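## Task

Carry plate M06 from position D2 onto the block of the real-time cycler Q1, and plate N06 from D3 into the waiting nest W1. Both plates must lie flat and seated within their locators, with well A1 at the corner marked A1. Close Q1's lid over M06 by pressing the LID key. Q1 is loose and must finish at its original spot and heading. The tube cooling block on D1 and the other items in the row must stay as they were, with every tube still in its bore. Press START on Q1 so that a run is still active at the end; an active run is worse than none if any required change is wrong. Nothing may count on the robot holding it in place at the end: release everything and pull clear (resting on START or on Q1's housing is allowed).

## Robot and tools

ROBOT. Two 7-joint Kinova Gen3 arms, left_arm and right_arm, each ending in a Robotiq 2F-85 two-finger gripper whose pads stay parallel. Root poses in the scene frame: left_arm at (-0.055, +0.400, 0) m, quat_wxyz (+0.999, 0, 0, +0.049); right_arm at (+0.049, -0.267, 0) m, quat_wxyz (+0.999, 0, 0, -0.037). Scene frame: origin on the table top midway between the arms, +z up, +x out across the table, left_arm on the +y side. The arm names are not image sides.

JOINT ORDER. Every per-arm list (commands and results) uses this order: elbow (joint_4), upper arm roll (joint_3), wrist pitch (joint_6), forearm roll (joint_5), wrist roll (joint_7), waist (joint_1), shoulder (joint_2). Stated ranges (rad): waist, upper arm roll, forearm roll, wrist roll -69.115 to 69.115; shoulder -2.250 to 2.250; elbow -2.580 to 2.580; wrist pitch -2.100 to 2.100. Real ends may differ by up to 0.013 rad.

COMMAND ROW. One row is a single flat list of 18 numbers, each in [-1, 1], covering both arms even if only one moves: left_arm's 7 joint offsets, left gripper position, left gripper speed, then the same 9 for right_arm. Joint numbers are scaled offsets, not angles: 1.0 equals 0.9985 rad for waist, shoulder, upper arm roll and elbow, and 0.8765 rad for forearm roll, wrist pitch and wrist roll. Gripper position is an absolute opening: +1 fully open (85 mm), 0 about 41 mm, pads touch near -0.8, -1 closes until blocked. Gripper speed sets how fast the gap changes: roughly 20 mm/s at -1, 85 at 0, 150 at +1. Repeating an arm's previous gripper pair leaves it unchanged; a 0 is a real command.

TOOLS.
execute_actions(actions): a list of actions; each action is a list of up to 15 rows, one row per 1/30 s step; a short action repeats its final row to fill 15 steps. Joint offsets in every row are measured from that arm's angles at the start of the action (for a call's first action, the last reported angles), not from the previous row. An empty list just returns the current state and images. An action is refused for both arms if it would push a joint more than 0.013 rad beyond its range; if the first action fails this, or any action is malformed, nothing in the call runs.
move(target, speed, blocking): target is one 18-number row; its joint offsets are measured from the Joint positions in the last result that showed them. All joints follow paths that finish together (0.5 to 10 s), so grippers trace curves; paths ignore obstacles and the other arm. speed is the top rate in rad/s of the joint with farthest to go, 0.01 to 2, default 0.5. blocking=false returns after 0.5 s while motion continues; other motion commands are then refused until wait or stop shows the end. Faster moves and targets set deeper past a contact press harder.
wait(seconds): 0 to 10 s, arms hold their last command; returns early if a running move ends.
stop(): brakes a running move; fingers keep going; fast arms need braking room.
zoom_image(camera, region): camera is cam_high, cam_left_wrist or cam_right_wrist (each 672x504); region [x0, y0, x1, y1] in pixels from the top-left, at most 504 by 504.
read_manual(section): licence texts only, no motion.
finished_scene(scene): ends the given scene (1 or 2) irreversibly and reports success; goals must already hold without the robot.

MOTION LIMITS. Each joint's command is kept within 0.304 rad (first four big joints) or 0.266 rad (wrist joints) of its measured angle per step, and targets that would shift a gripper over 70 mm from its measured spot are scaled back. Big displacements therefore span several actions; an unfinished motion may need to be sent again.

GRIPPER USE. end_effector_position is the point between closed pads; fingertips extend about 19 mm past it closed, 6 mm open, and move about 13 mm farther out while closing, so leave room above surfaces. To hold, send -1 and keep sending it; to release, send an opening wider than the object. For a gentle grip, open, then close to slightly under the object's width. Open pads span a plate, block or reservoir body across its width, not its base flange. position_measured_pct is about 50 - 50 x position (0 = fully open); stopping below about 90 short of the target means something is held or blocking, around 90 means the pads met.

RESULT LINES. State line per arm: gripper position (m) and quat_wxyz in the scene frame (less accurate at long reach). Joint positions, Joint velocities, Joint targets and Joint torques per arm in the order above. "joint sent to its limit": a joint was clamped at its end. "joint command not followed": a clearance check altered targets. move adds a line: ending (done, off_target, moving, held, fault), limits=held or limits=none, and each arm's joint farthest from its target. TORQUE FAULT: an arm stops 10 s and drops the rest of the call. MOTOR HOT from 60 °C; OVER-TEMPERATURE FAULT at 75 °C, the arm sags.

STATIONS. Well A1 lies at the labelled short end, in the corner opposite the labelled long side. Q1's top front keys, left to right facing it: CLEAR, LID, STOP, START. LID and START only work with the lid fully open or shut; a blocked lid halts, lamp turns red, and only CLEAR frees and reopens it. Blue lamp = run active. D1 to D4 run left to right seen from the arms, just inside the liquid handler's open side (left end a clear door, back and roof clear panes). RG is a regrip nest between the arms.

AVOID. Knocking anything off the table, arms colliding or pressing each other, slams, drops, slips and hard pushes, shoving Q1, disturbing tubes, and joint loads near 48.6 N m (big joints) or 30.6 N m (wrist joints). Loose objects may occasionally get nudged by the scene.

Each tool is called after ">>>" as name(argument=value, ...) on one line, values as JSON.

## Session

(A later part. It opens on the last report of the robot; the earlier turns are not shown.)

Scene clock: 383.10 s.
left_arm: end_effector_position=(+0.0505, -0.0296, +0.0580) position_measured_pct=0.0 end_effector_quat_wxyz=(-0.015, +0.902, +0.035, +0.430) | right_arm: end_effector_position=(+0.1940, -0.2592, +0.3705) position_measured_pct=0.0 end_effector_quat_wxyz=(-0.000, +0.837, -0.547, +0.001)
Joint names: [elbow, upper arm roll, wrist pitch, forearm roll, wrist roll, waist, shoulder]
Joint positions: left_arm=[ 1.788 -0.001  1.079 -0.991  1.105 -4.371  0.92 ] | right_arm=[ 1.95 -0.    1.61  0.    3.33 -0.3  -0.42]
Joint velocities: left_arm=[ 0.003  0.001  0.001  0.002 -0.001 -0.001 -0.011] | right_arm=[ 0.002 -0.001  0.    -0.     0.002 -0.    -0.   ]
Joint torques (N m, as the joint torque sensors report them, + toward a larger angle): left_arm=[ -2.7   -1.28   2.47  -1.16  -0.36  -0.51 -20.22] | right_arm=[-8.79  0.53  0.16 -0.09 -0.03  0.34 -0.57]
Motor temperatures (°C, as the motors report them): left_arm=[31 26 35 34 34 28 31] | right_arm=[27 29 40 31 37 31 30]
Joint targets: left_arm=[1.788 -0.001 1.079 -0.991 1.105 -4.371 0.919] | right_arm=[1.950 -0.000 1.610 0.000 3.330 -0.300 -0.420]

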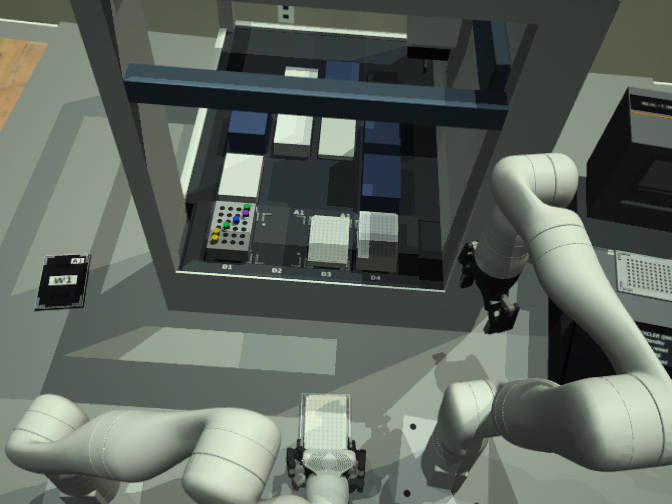

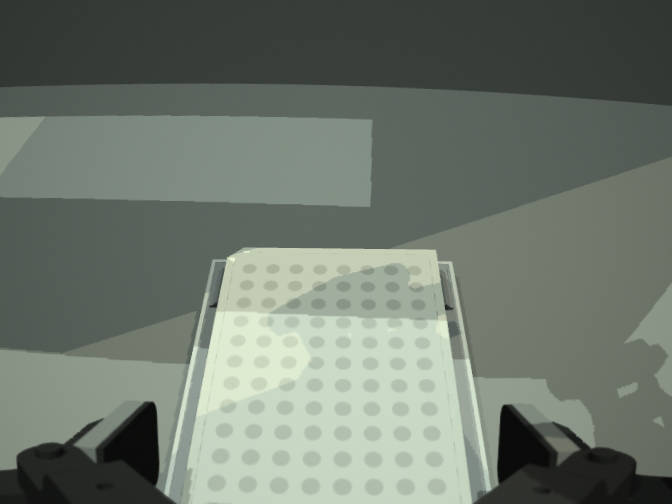

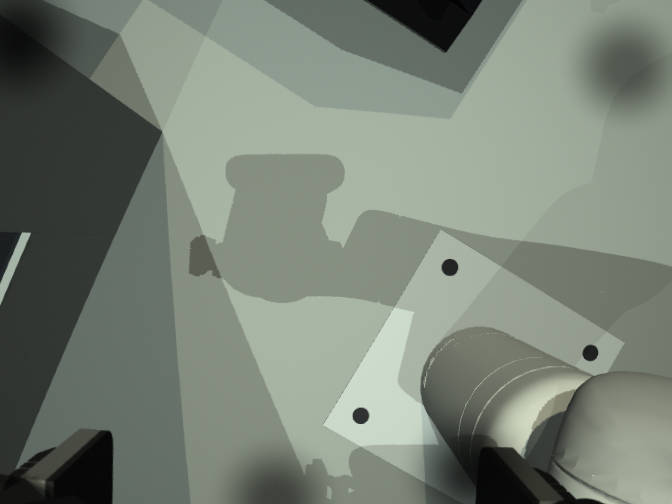

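>>> move(target=[0.30,0,0.08,1.0,-0.6,-1.0,-1.0,1,-0.5, 0.10,0,-0.285,0,0,-0.3,0.15,1,0], speed=0.9)

Scene clock: 415.30 s.
left_arm: end_effector_position=(+0.1204, +0.2256, +0.2611) position_measured_pct=0.0 end_effector_quat_wxyz=(-0.013, +0.799, +0.600, +0.051) | right_arm: end_effector_position=(+0.2309, -0.1903, +0.3138) position_measured_pct=0.0 end_effector_quat_wxyz=(-0.001, +0.910, -0.416, +0.001)
Joint names: [elbow, upper arm roll, wrist pitch, forearm roll, wrist roll, waist, shoulder]
Joint positions: left_arm=[ 2.088 -0.001  1.15  -0.115  0.58  -5.37  -0.078] | right_arm=[ 2.05 -0.    1.36  0.    3.33 -0.6  -0.27]
Joint velocities: left_arm=[-0.     0.     0.    -0.001 -0.    -0.002 -0.002] | right_arm=[ 0.001 -0.    -0.     0.001  0.002 -0.001 -0.   ]
Joint torques (N m, as the joint torque sensors report them, + toward a larger angle): left_arm=[-7.08  0.08  0.51 -0.28 -0.31 -0.44 -6.79] | right_arm=[-8.56  0.43  0.11 -0.05 -0.01  0.22 -3.24]
Motor temperatures (°C, as the motors report them): left_arm=[31 26 35 34 34 28 31] | right_arm=[27 29 40 31 37 31 30]
Joint targets: left_arm=[2.088 -0.001 1.150 -0.115 0.580 -5.370 -0.078] | right_arm=[2.050 -0.000 1.360 0.000 3.330 -0.600 -0.270]
move: done; limits=none; left_arm: farthest joint: the waist, 0.000 radians from its target (0.998 radians at the start); right_arm: farthest joint: the waist, 0.000 radians from its target (0.299 radians at the start)

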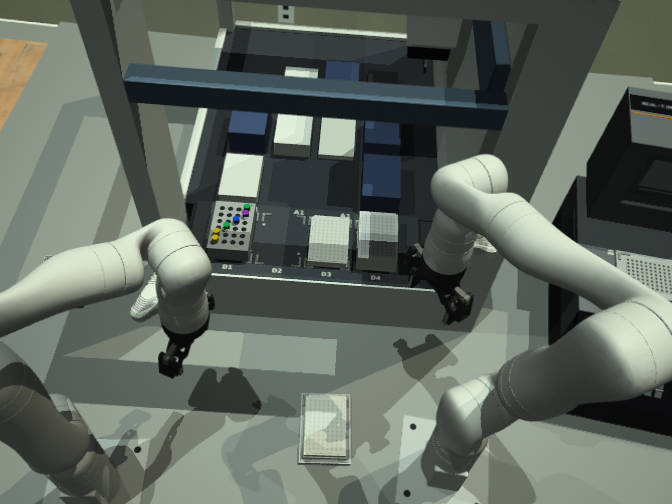

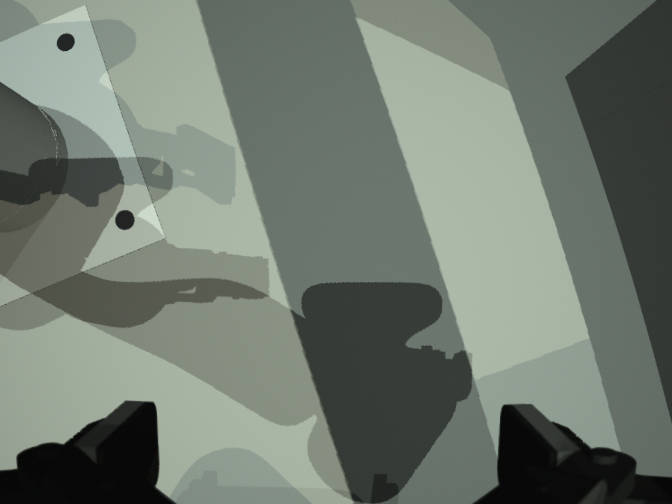

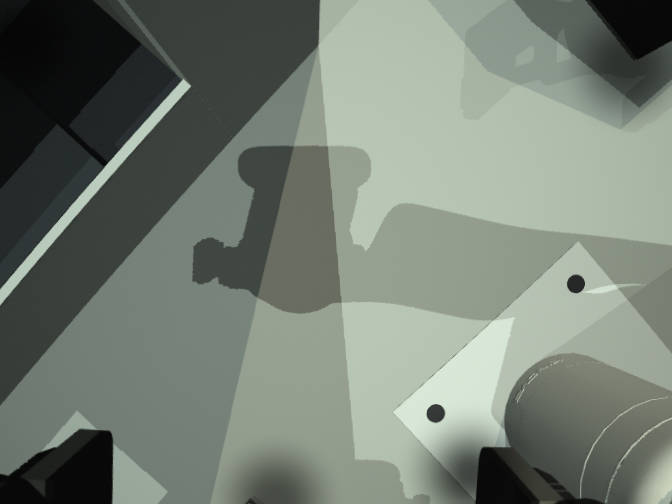

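>>> move(target=[0,0,-0.02,0.131,-0.6,-1.0,0,1,-0.5, 0.3328,0,-0.8647,0,-0.014,-0.9542,0.4278,1,0], speed=0.9)

Scene clock: 420.00 s.
left_arm: end_effector_position=(+0.1972, +0.4215, +0.2594) position_measured_pct=0.0 end_effector_quat_wxyz=(-0.000, +0.618, +0.786, -0.000) | right_arm: end_effector_position=(+0.0965, -0.0262, +0.1301) position_measured_pct=0.0 end_effector_quat_wxyz=(-0.000, +0.999, +0.042, +0.000)
Joint names: [elbow, upper arm roll, wrist pitch, forearm roll, wrist roll, waist, shoulder]
Joint positions: left_arm=[ 2.088 -0.001  1.132  0.     0.054 -6.368 -0.078] | right_arm=[ 2.382 -0.     0.602  0.     3.318 -1.552  0.157]
Joint velocities: left_arm=[-0.    -0.    -0.     0.    -0.001 -0.004 -0.   ] | right_arm=[-0.     0.    -0.001 -0.    -0.001 -0.004  0.001]
Joint torques (N m, as the joint torque sensors report them, + toward a larger angle): left_arm=[-7.27 -0.33  0.19 -0.14  0.05 -0.05 -6.9 ] | right_arm=[-4.97  0.81  0.17 -0.11 -0.04  0.33 -8.13]
Motor temperatures (°C, as the motors report them): left_arm=[31 26 35 34 34 28 31] | right_arm=[27 29 40 31 37 31 30]
Joint targets: left_arm=[2.088 -0.001 1.132 0.000 0.054 -6.368 -0.078] | right_arm=[2.382 -0.000 0.602 0.000 3.318 -1.552 0.157]
move: done; limits=none; left_arm: farthest joint: the waist, 0.001 radians from its target (0.999 radians at the start); right_arm: farthest joint: the waist, 0.001 radians from its target (0.953 radians at the start)

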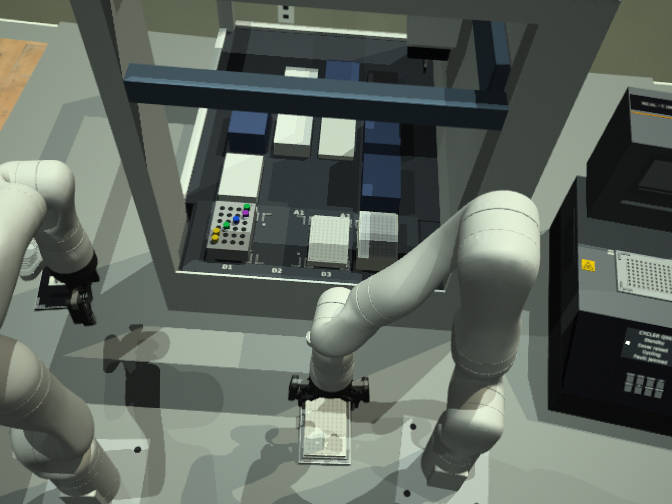

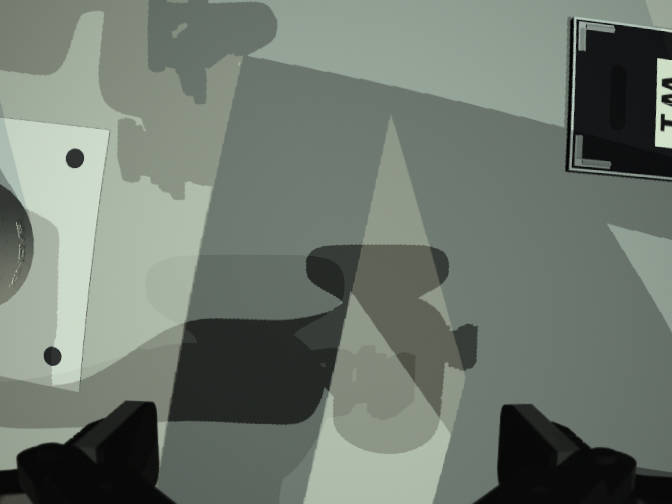

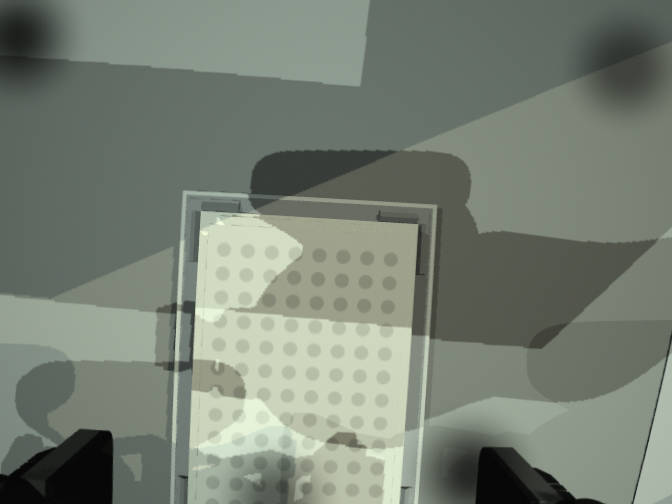

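>>> zoom_image(camera="cam_right_wrist", region=[160, 180, 460, 504])

>>> zoom_image(camera="cam_left_wrist", region=[500, 0, 672, 200])

Region (160, 180, 460, 504) of cam_right_wrist's 672x504 image, scaled by 1.556; it fills the left 467 columns of this view, and the rest is white.

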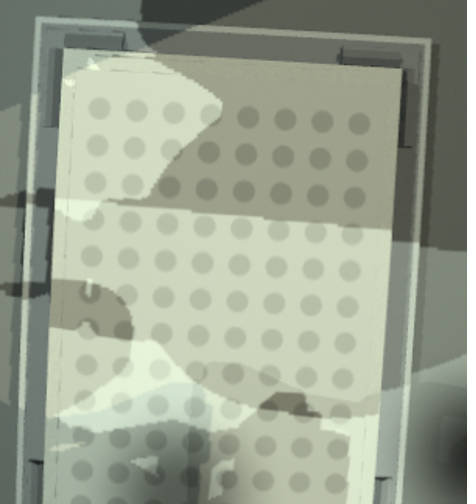

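Region (500, 0, 672, 200) of cam_left_wrist's 672x504 image, scaled by 2.520; it fills the left 433 columns of this view, and the rest is white.

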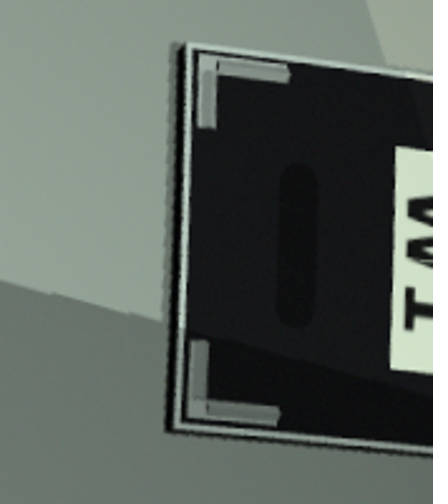

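>>> move(target=[0.08,0,-0.12,-0.3,0.15,0.9,0.03,1,-0.5, 0.1121,0,-0.4574,0,-0.0016,0.0076,0.2899,1,0], speed=0.8)

>>> zoom_image(camera="cam_right_wrist", region=[80, 150, 520, 504])

Scene clock: 463.20 s.
left_arm: end_effector_position=(+0.1641, +0.2689, +0.2375) position_measured_pct=0.0 end_effector_quat_wxyz=(-0.039, +0.894, +0.434, +0.105) | right_arm: end_effector_position=(+0.0984, -0.0262, +0.0450) position_measured_pct=0.0 end_effector_quat_wxyz=(+0.000, +0.999, +0.037, +0.000)
Joint names: [elbow, upper arm roll, wrist pitch, forearm roll, wrist roll, waist, shoulder]
Joint positions: left_arm=[ 2.168 -0.001  1.027 -0.263  0.185 -5.469 -0.048] | right_arm=[ 2.494 -0.     0.201  0.     3.316 -1.545  0.446]
Joint velocities: left_arm=[-0.     0.    -0.    -0.001 -0.001  0.003  0.   ] | right_arm=[ 0.002 -0.     0.002  0.001 -0.    -0.001 -0.   ]
Joint torques (N m, as the joint torque sensors report them, + toward a larger angle): left_arm=[-6.82  0.45  0.04 -0.79 -0.15 -0.09 -6.73] | right_arm=[ -1.66   0.86   0.19  -0.03  -0.01   0.39 -10.9 ]
Motor temperatures (°C, as the motors report them): left_arm=[31 26 35 34 34 28 31] | right_arm=[27 29 40 31 37 31 30]
Joint targets: left_arm=[2.168 -0.001 1.027 -0.263 0.185 -5.469 -0.048] | right_arm=[2.494 -0.000 0.201 0.000 3.316 -1.545 0.446]
move: done; limits=none; left_arm: farthest joint: the waist, 0.000 radians from its target (0.899 radians at the start); right_arm: farthest joint: the waist, 0.000 radians from its target (0.008 radians at the start)

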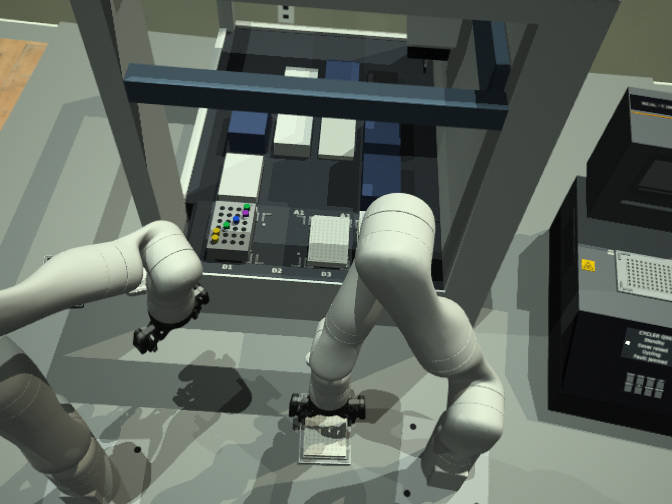

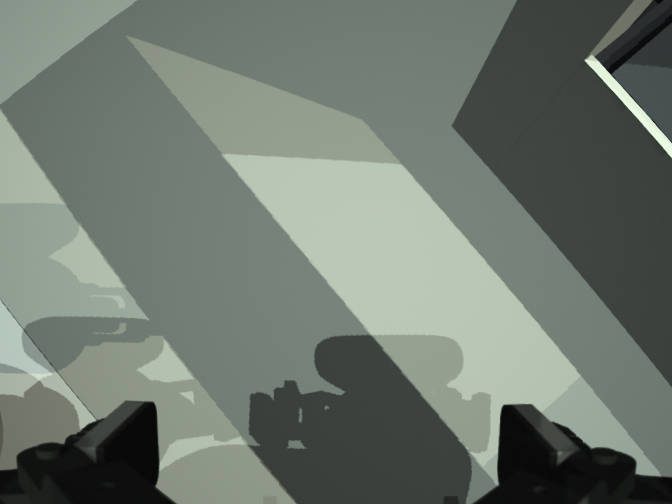

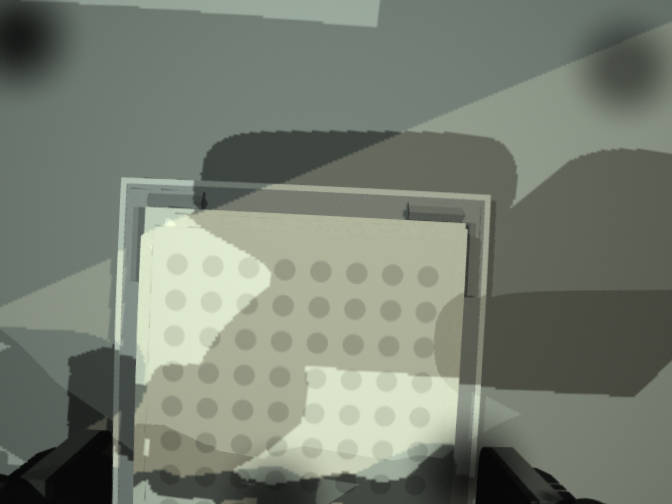

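Region (80, 150, 520, 504) of cam_right_wrist's 672x504 image, scaled by 1.145; it fills the top 405 rows of this view, and the rest is white.

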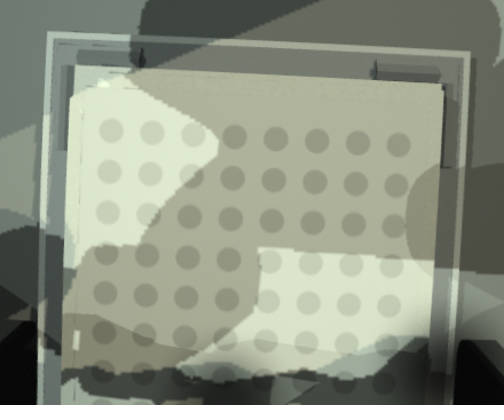

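>>> move(target=[0.0886,0,-0.3033,-0.9945,0.1965,0.3411,0.1137,1,-0.5, 0.0172,0,-0.1278,0,0,0,0.095,1,0], speed=0.7)

Scene clock: 476.13 s.
left_arm: end_effector_position=(+0.2707, +0.1706, +0.2699) position_measured_pct=0.0 end_effector_quat_wxyz=(-0.005, +0.924, +0.014, +0.383) | right_arm: end_effector_position=(+0.0984, -0.0259, +0.0211) position_measured_pct=0.0 end_effector_quat_wxyz=(+0.000, +0.999, +0.037, +0.000)
Joint names: [elbow, upper arm roll, wrist pitch, forearm roll, wrist roll, waist, shoulder]
Joint positions: left_arm=[ 2.256 -0.001  0.761 -1.135  0.357 -5.129  0.065] | right_arm=[ 2.511 -0.     0.089  0.     3.316 -1.545  0.541]
Joint velocities: left_arm=[-0.    -0.     0.001 -0.001 -0.001  0.003  0.001] | right_arm=[ 0.     0.001  0.    -0.     0.    -0.     0.001]
Joint torques (N m, as the joint torque sensors report them, + toward a larger angle): left_arm=[-6.77  0.12  1.1  -1.65 -0.18 -0.69 -9.26] | right_arm=[ -0.63   0.87   0.18  -0.17  -0.01   0.39 -11.47]
Motor temperatures (°C, as the motors report them): left_arm=[31 26 35 34 34 28 31] | right_arm=[27 29 40 31 37 31 30]
Joint targets: left_arm=[2.256 -0.001 0.761 -1.135 0.357 -5.129 0.065] | right_arm=[2.511 -0.000 0.089 0.000 3.316 -1.545 0.541]
move: done; limits=none; left_arm: farthest joint: the waist, 0.001 radians from its target (0.341 radians at the start); right_arm: farthest joint: the waist, 0.000 radians from its target (0.000 radians at the start)

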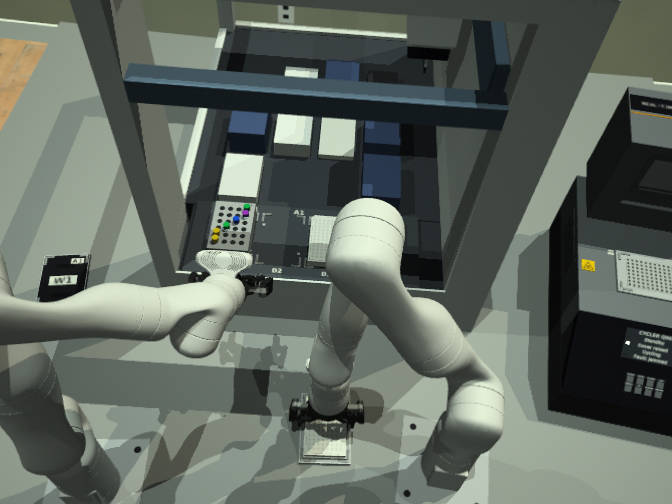

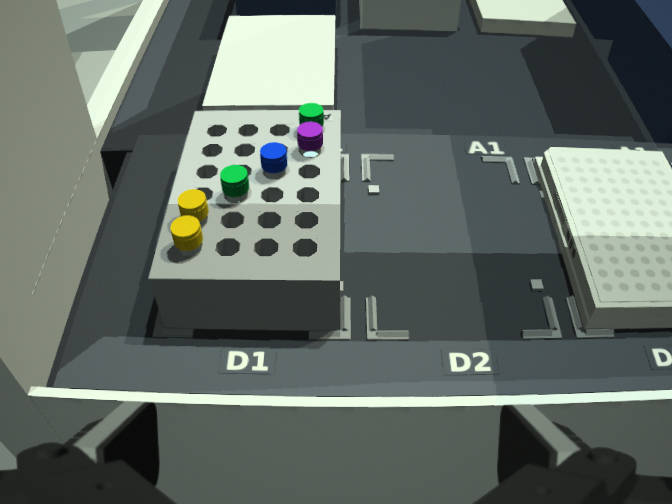

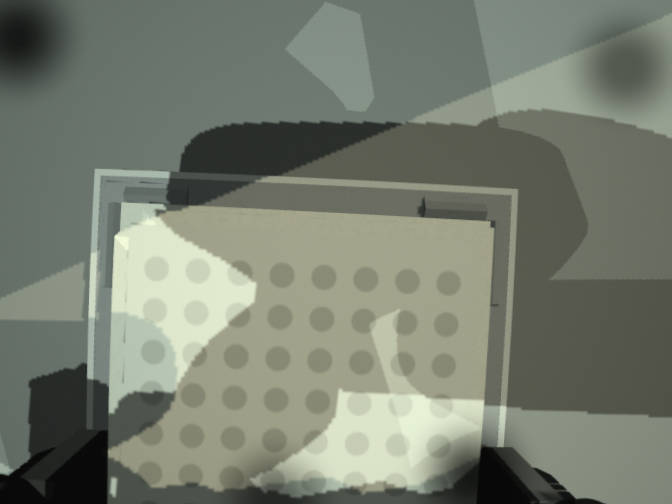

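>>> move(target=[0,0,0,0,0,0,0,1,-0.5, 0,0,0,0,0,0,0,0.75,-1], speed=0.1)

>>> zoom_image(camera="cam_right_wrist", region=[70, 150, 550, 350])

Scene clock: 479.87 s.
left_arm: end_effector_position=(+0.2707, +0.1706, +0.2699) position_measured_pct=0.0 end_effector_quat_wxyz=(-0.005, +0.924, +0.014, +0.383) | right_arm: end_effector_position=(+0.0984, -0.0258, +0.0224) position_measured_pct=8.7 end_effector_quat_wxyz=(-0.001, +0.999, +0.037, +0.000)
Joint names: [elbow, upper arm roll, wrist pitch, forearm roll, wrist roll, waist, shoulder]
Joint positions: left_arm=[ 2.256 -0.001  0.761 -1.135  0.357 -5.129  0.065] | right_arm=[ 2.513  0.     0.091  0.     3.316 -1.545  0.535]
Joint velocities: left_arm=[-0.     0.     0.001 -0.     0.001 -0.    -0.   ] | right_arm=[ 0.001 -0.     0.001  0.002  0.001  0.    -0.   ]
Joint torques (N m, as the joint torque sensors report them, + toward a larger angle): left_arm=[-6.86 -0.08  0.81 -1.36 -0.29 -0.31 -9.34] | right_arm=[-1.75  0.9  -0.75 -0.21 -0.02  0.55 -7.12]
Motor temperatures (°C, as the motors report them): left_arm=[31 26 35 34 34 28 31] | right_arm=[27 29 40 31 37 31 30]
Joint targets: left_arm=[2.256 -0.001 0.761 -1.135 0.357 -5.129 0.065] | right_arm=[2.511 -0.000 0.089 0.000 3.316 -1.545 0.541]
move: done; limits=none; left_arm: farthest joint: the waist, 0.000 radians from its target (0.000 radians at the start); right_arm: farthest joint: the shoulder, 0.006 radians from its target (0.000 radians at the start)

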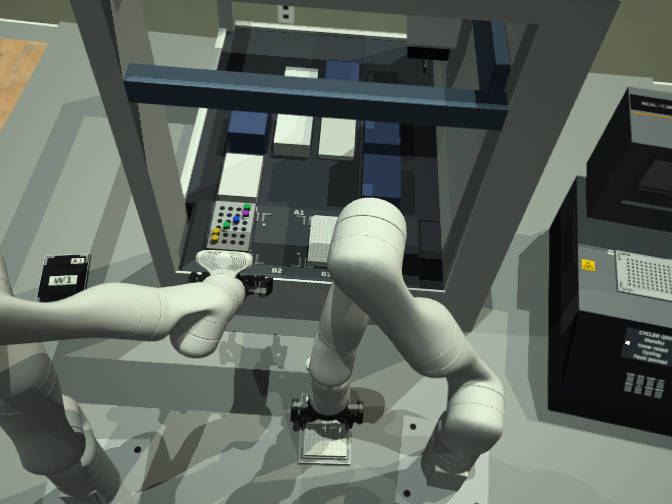

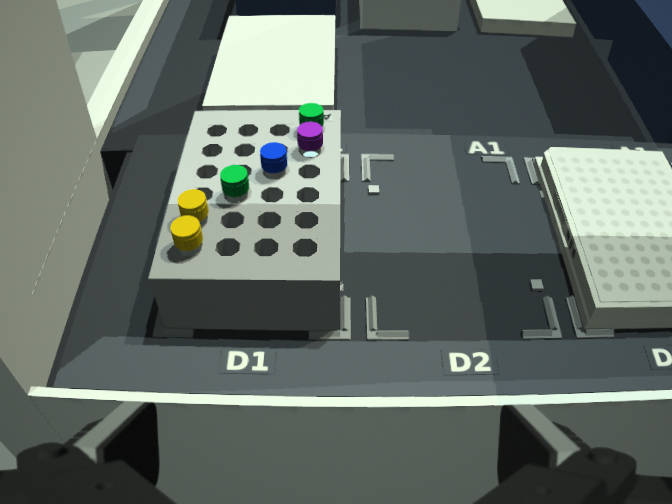

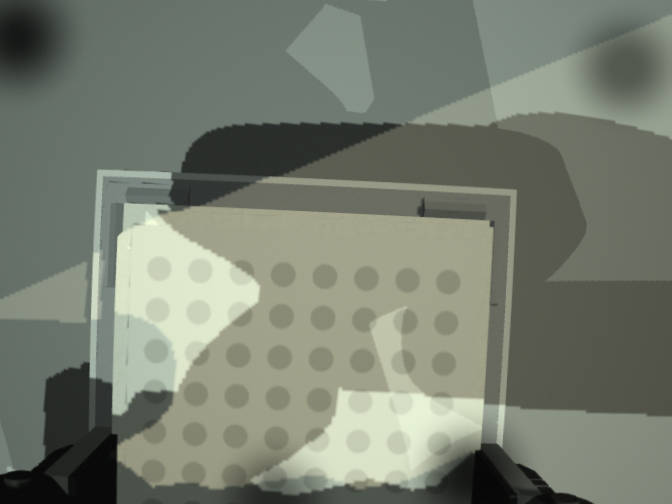

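Region (70, 150, 550, 350) of cam_right_wrist's 672x504 image, scaled by 1.050; it fills the top 210 rows of this view, and the rest is white.

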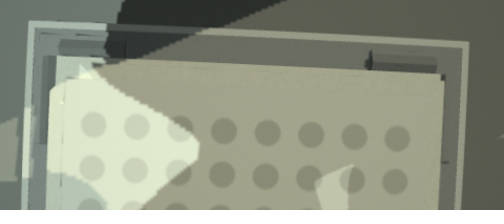

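>>> move(target=[0,0,0,0,0,0,0,1,-0.5, -0.019,0,0.1255,0,0,0,-0.089,0.75,-1], speed=0.2)

>>> move(target=[0,0,0,0,0,0,0,1,-0.5, -0.33,0,1.0,0,-0.3,0.35,-0.546,0.75,-1], speed=0.8)

Scene clock: 485.17 s.
left_arm: end_effector_position=(+0.2707, +0.1706, +0.2699) position_measured_pct=0.0 end_effector_quat_wxyz=(-0.005, +0.924, +0.014, +0.383) | right_arm: end_effector_position=(+0.0984, -0.0260, +0.0449) position_measured_pct=8.7 end_effector_quat_wxyz=(+0.000, +0.999, +0.037, +0.000)
Joint names: [elbow, upper arm roll, wrist pitch, forearm roll, wrist roll, waist, shoulder]
Joint positions: left_arm=[ 2.256 -0.001  0.761 -1.135  0.357 -5.129  0.065] | right_arm=[ 2.494  0.     0.201  0.     3.316 -1.545  0.447]
Joint velocities: left_arm=[-0.    -0.     0.     0.001  0.     0.002 -0.   ] | right_arm=[-0.001 -0.001  0.001  0.001 -0.001 -0.001 -0.003]
Joint torques (N m, as the joint torque sensors report them, + toward a larger angle): left_arm=[-6.45  0.33  1.1  -1.53 -0.28 -0.29 -9.12] | right_arm=[ -1.69   0.84   0.16  -0.16  -0.03   0.32 -10.94]
Motor temperatures (°C, as the motors report them): left_arm=[31 26 35 34 34 28 31] | right_arm=[27 29 40 31 37 31 30]
Joint targets: left_arm=[2.256 -0.001 0.761 -1.135 0.357 -5.129 0.065] | right_arm=[2.494 0.000 0.201 0.000 3.316 -1.545 0.447]
move: done; limits=none; left_arm: farthest joint: the waist, 0.000 radians from its target (0.000 radians at the start); right_arm: farthest joint: the shoulder, 0.001 radians from its target (0.089 radians at the start)

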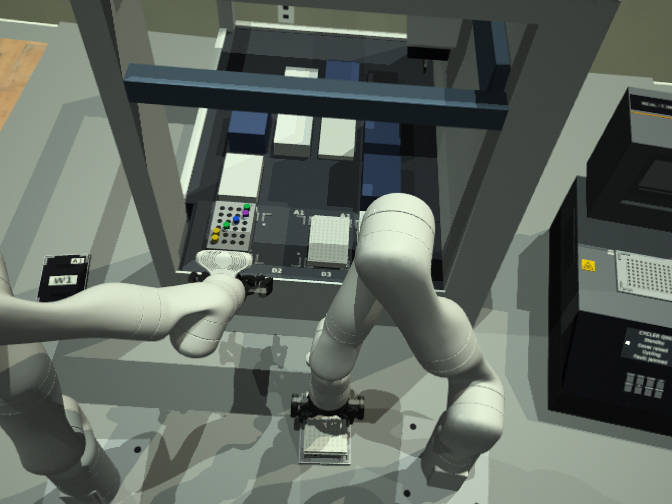

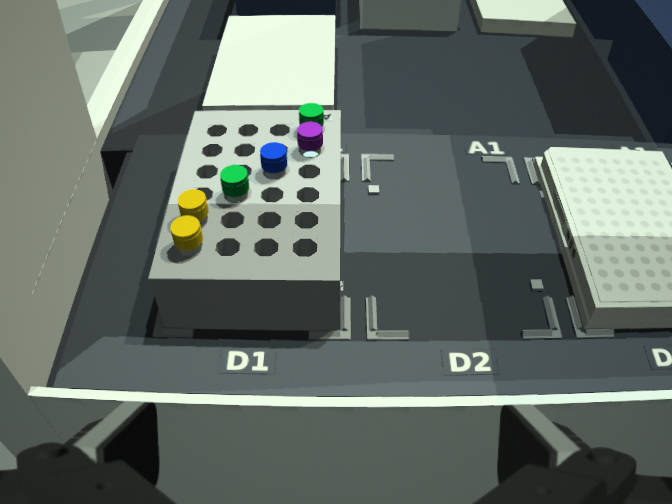

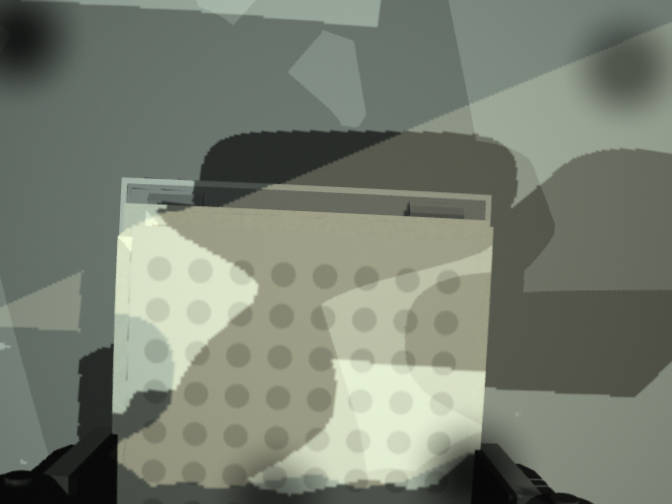

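Scene clock: 486.87 s.
left_arm: end_effector_position=(+0.2707, +0.1706, +0.2699) position_measured_pct=0.0 end_effector_quat_wxyz=(-0.005, +0.924, +0.014, +0.383) | right_arm: end_effector_position=(+0.1736, -0.0663, +0.2428) position_measured_pct=8.7 end_effector_quat_wxyz=(+0.001, +0.964, -0.266, -0.000)
Joint names: [elbow, upper arm roll, wrist pitch, forearm roll, wrist roll, waist, shoulder]
Joint positions: left_arm=[ 2.256 -0.001  0.761 -1.135  0.357 -5.129  0.065] | right_arm=[ 2.164  0.     1.078  0.     3.053 -1.195 -0.098]
Joint velocities: left_arm=[-0.    -0.     0.     0.     0.    -0.001 -0.   ] | right_arm=[ 0.001 -0.001  0.    -0.    -0.001  0.002 -0.003]
Joint torques (N m, as the joint torque sensors report them, + toward a larger angle): left_arm=[-6.77  0.07  1.04 -1.59 -0.21 -0.45 -9.35] | right_arm=[-7.64  0.59  0.12 -0.07 -0.03  0.26 -5.71]
Motor temperatures (°C, as the motors report them): left_arm=[31 26 35 34 34 28 31] | right_arm=[27 29 40 31 37 31 30]
Joint targets: left_arm=[2.256 -0.001 0.761 -1.135 0.357 -5.129 0.065] | right_arm=[2.164 0.000 1.078 0.000 3.053 -1.195 -0.098]
move: done; limits=none; left_arm: farthest joint: the waist, 0.000 radians from its target (0.000 radians at the start); right_arm: farthest joint: the waist, 0.000 radians from its target (0.349 radians at the start)

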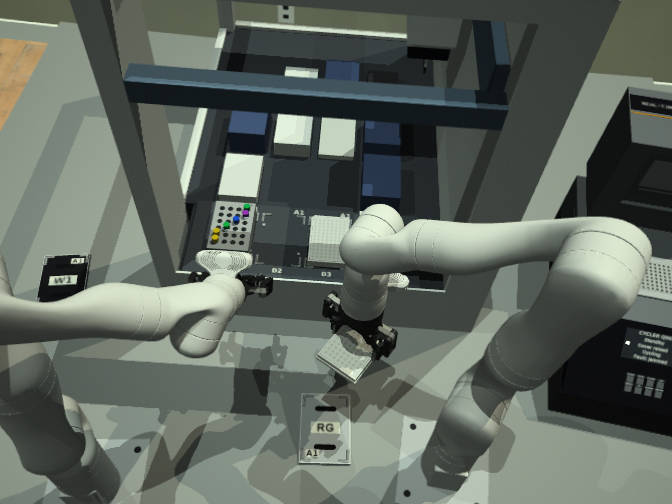

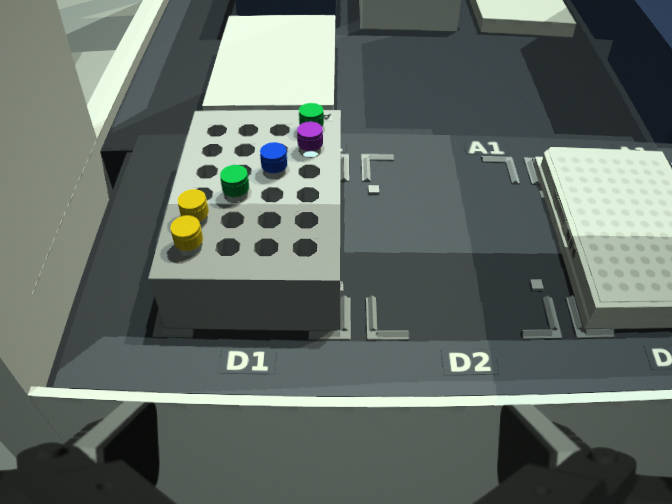

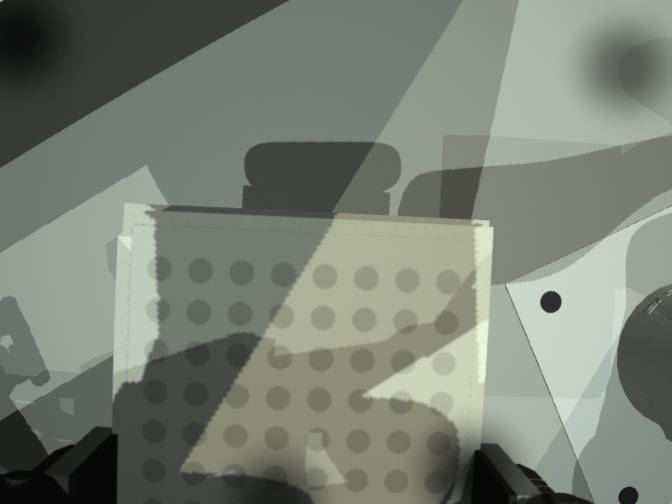

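>>> move(target=[-0.5161,0.001,-0.0176,0.0161,-0.0653,-0.0412,0.4882,1,-0.5, -0.234,0,0.584,0,-1.0,1.0,-0.282,0.75,-1], speed=0.8)

>>> zoom_image(camera="cam_left_wrist", region=[140, 140, 640, 504])

Scene clock: 502.17 s.
left_arm: end_effector_position=(+0.3852, +0.0056, +0.2145) position_measured_pct=0.0 end_effector_quat_wxyz=(-0.006, +0.924, +0.013, +0.382) | right_arm: end_effector_position=(+0.2097, -0.2722, +0.3706) position_measured_pct=8.7 end_effector_quat_wxyz=(+0.000, -0.356, +0.934, -0.000)
Joint names: [elbow, upper arm roll, wrist pitch, forearm roll, wrist roll, waist, shoulder]
Joint positions: left_arm=[ 1.741 -0.     0.746 -1.121  0.3   -5.17   0.553] | right_arm=[ 1.93   0.     1.59   0.     2.177 -0.197 -0.38 ]
Joint velocities: left_arm=[-0.    -0.    -0.    -0.001 -0.001 -0.001  0.001] | right_arm=[ 0.003 -0.001 -0.    -0.003  0.001  0.002 -0.   ]
Joint torques (N m, as the joint torque sensors report them, + toward a larger angle): left_arm=[ -6.99  -0.35   0.77  -1.59  -0.17  -0.31 -19.34] | right_arm=[-8.82  0.47  0.13 -0.15 -0.08  0.36 -1.25]
Motor temperatures (°C, as the motors report them): left_arm=[31 26 35 34 34 28 31] | right_arm=[27 29 40 31 37 31 30]
Joint targets: left_arm=[1.741 -0.000 0.746 -1.121 0.300 -5.170 0.553] | right_arm=[1.930 0.000 1.590 0.000 2.177 -0.197 -0.380]
move: done; limits=none; left_arm: farthest joint: the waist, 0.000 radians from its target (0.041 radians at the start); right_arm: farthest joint: the waist, 0.001 radians from its target (0.999 radians at the start)

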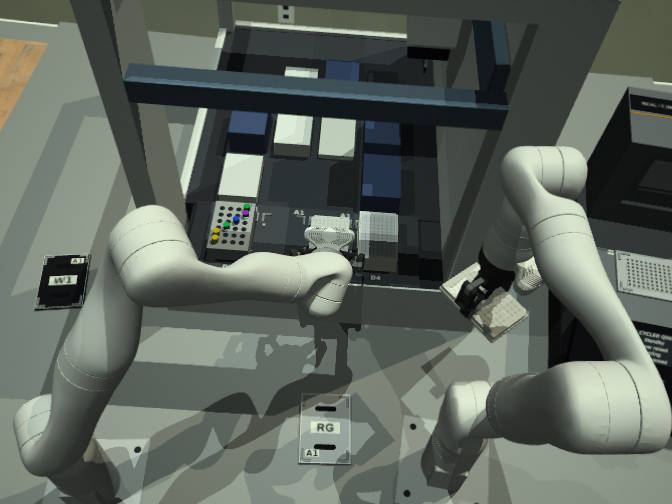

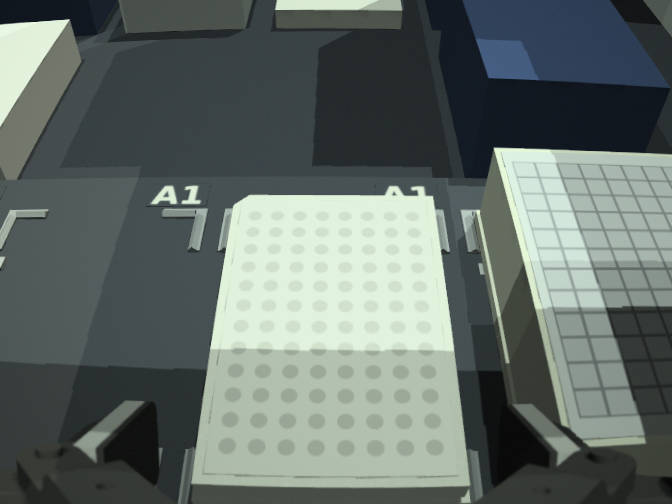

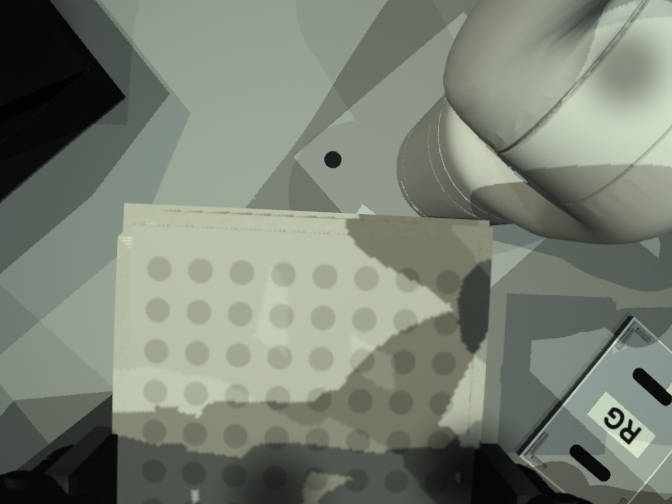

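Region (140, 140, 640, 504) of cam_left_wrist's 672x504 image, scaled by 1.008; it fills the top 367 rows of this view, and the rest is white.

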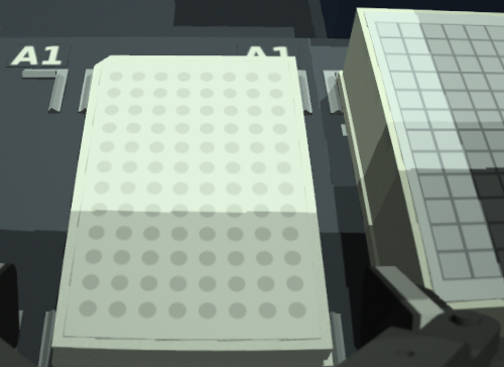

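>>> move(target=[-0.0086,0,-0.0622,-0.094,0.0795,-0.0437,0.0724,1,-0.5, -0.13,0,0.057,0,-1.0,0.898,0.08,0.75,-1], speed=0.6)

Scene clock: 530.03 s.
left_arm: end_effector_position=(+0.4090, +0.0060, +0.1831) position_measured_pct=0.0 end_effector_quat_wxyz=(-0.005, +0.924, +0.013, +0.382) | right_arm: end_effector_position=(+0.1673, -0.4173, +0.3974) position_measured_pct=8.7 end_effector_quat_wxyz=(+0.000, +0.499, +0.867, -0.000)
Joint names: [elbow, upper arm roll, wrist pitch, forearm roll, wrist roll, waist, shoulder]
Joint positions: left_arm=[ 1.732 -0.     0.691 -1.203  0.37  -5.214  0.625] | right_arm=[ 1.801  0.     1.64   0.     1.3    0.699 -0.3  ]
Joint velocities: left_arm=[-0.    -0.     0.    -0.001  0.     0.001  0.   ] | right_arm=[-0.002 -0.    -0.001  0.001  0.     0.003  0.   ]
Joint torques (N m, as the joint torque sensors report them, + toward a larger angle): left_arm=[ -6.57  -0.59   1.1   -1.15  -0.24  -0.38 -20.21] | right_arm=[-8.74  0.45  0.27 -0.19 -0.03  0.43 -2.85]
Motor temperatures (°C, as the motors report them): left_arm=[31 26 35 34 34 28 31] | right_arm=[27 29 40 31 37 31 30]
Joint targets: left_arm=[1.732 -0.000 0.691 -1.203 0.370 -5.214 0.625] | right_arm=[1.801 0.000 1.640 0.000 1.300 0.700 -0.300]
move: done; limits=none; left_arm: farthest joint: the waist, 0.000 radians from its target (0.043 radians at the start); right_arm: farthest joint: the waist, 0.000 radians from its target (0.897 radians at the start)

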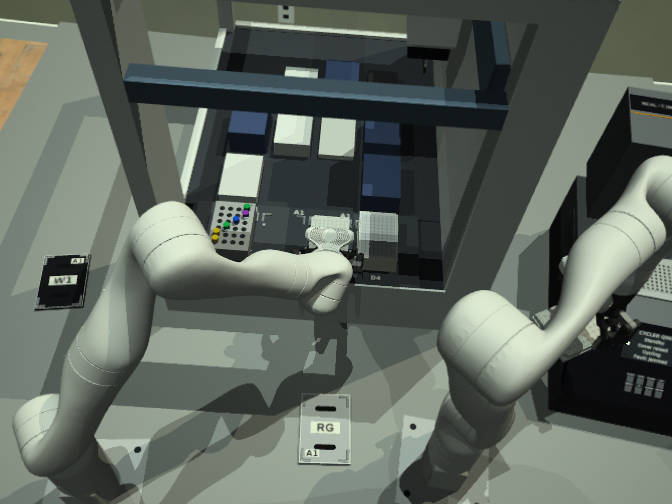

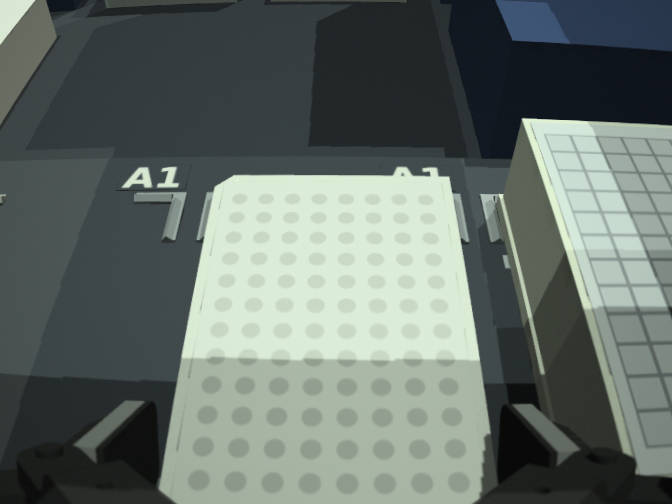

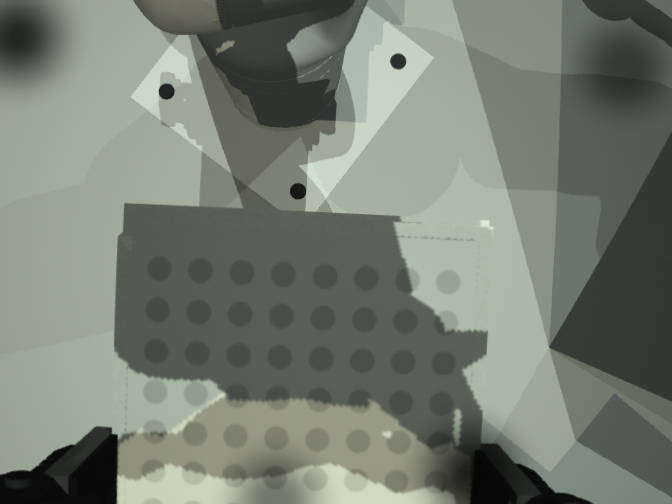

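>>> move(target=[0,0,0,0,0,0,0,0.72,-1, -0.566,0,-0.376,0,-0.7277,0.007,0.8965,0.75,-1], speed=0.65)

>>> zoom_image(camera="cam_right_wrist", region=[70, 130, 550, 330])

Scene clock: 540.87 s.
left_arm: end_effector_position=(+0.4081, +0.0057, +0.1845) position_measured_pct=11.1 end_effector_quat_wxyz=(-0.005, +0.924, +0.013, +0.383) | right_arm: end_effector_position=(+0.4151, -0.6646, +0.2411) position_measured_pct=8.7 end_effector_quat_wxyz=(+0.000, +0.748, +0.664, -0.000)
Joint names: [elbow, upper arm roll, wrist pitch, forearm roll, wrist roll, waist, shoulder]
Joint positions: left_arm=[ 1.733  0.001  0.693 -1.202  0.37  -5.212  0.622] | right_arm=[1.236 0.    1.31  0.    0.662 0.706 0.595]
Joint velocities: left_arm=[ 0.    -0.     0.    -0.     0.001 -0.    -0.   ] | right_arm=[-0.     0.001 -0.001 -0.    -0.002  0.001  0.002]
Joint torques (N m, as the joint torque sensors report them, + toward a larger angle): left_arm=[ -7.23  -1.66   0.25  -1.9   -0.19  -2.11 -17.27] | right_arm=[ -8.5    0.87   0.12  -0.2    0.01   0.36 -20.34]
Motor temperatures (°C, as the motors report them): left_arm=[31 26 35 34 34 28 31] | right_arm=[27 29 40 31 37 31 30]
Joint targets: left_arm=[1.732 -0.000 0.691 -1.203 0.370 -5.214 0.625] | right_arm=[1.235 0.000 1.310 0.000 0.662 0.706 0.596]
move: done; limits=none; left_arm: farthest joint: the shoulder, 0.003 radians from its target (0.000 radians at the start); right_arm: farthest joint: the waist, 0.000 radians from its target (0.006 radians at the start)

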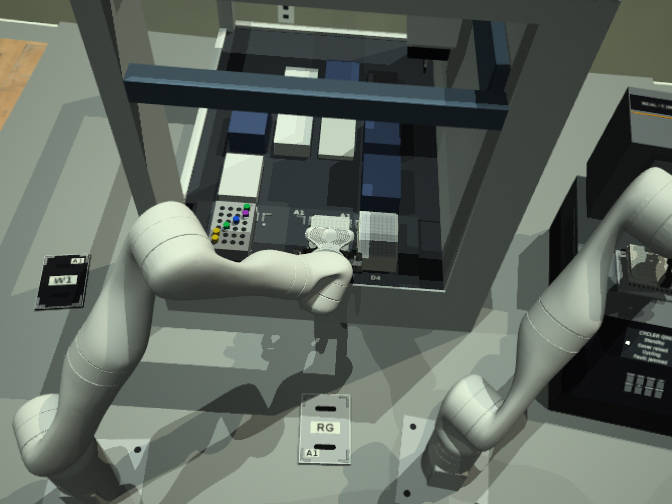

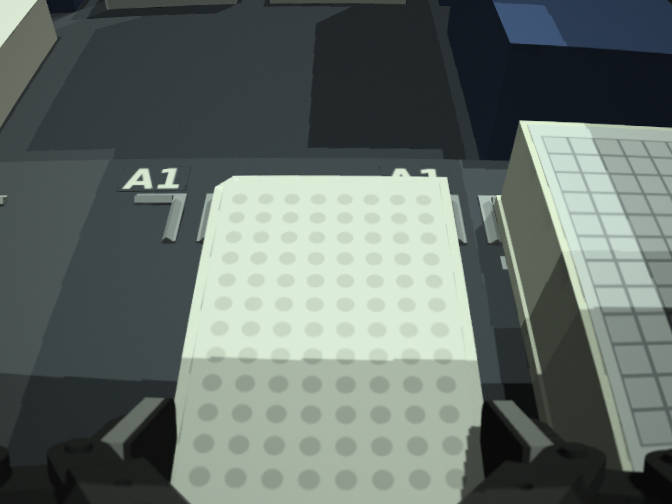

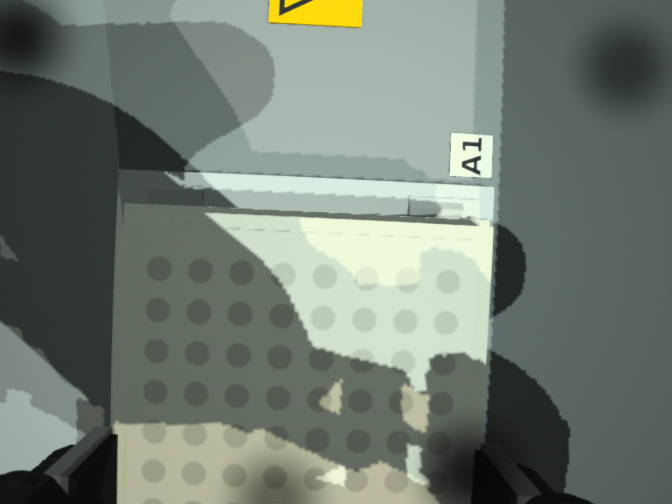

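Region (70, 130, 550, 330) of cam_right_wrist's 672x504 image, scaled by 1.050; it fills the top 210 rows of this view, and the rest is white.

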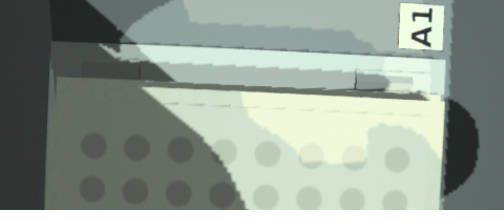

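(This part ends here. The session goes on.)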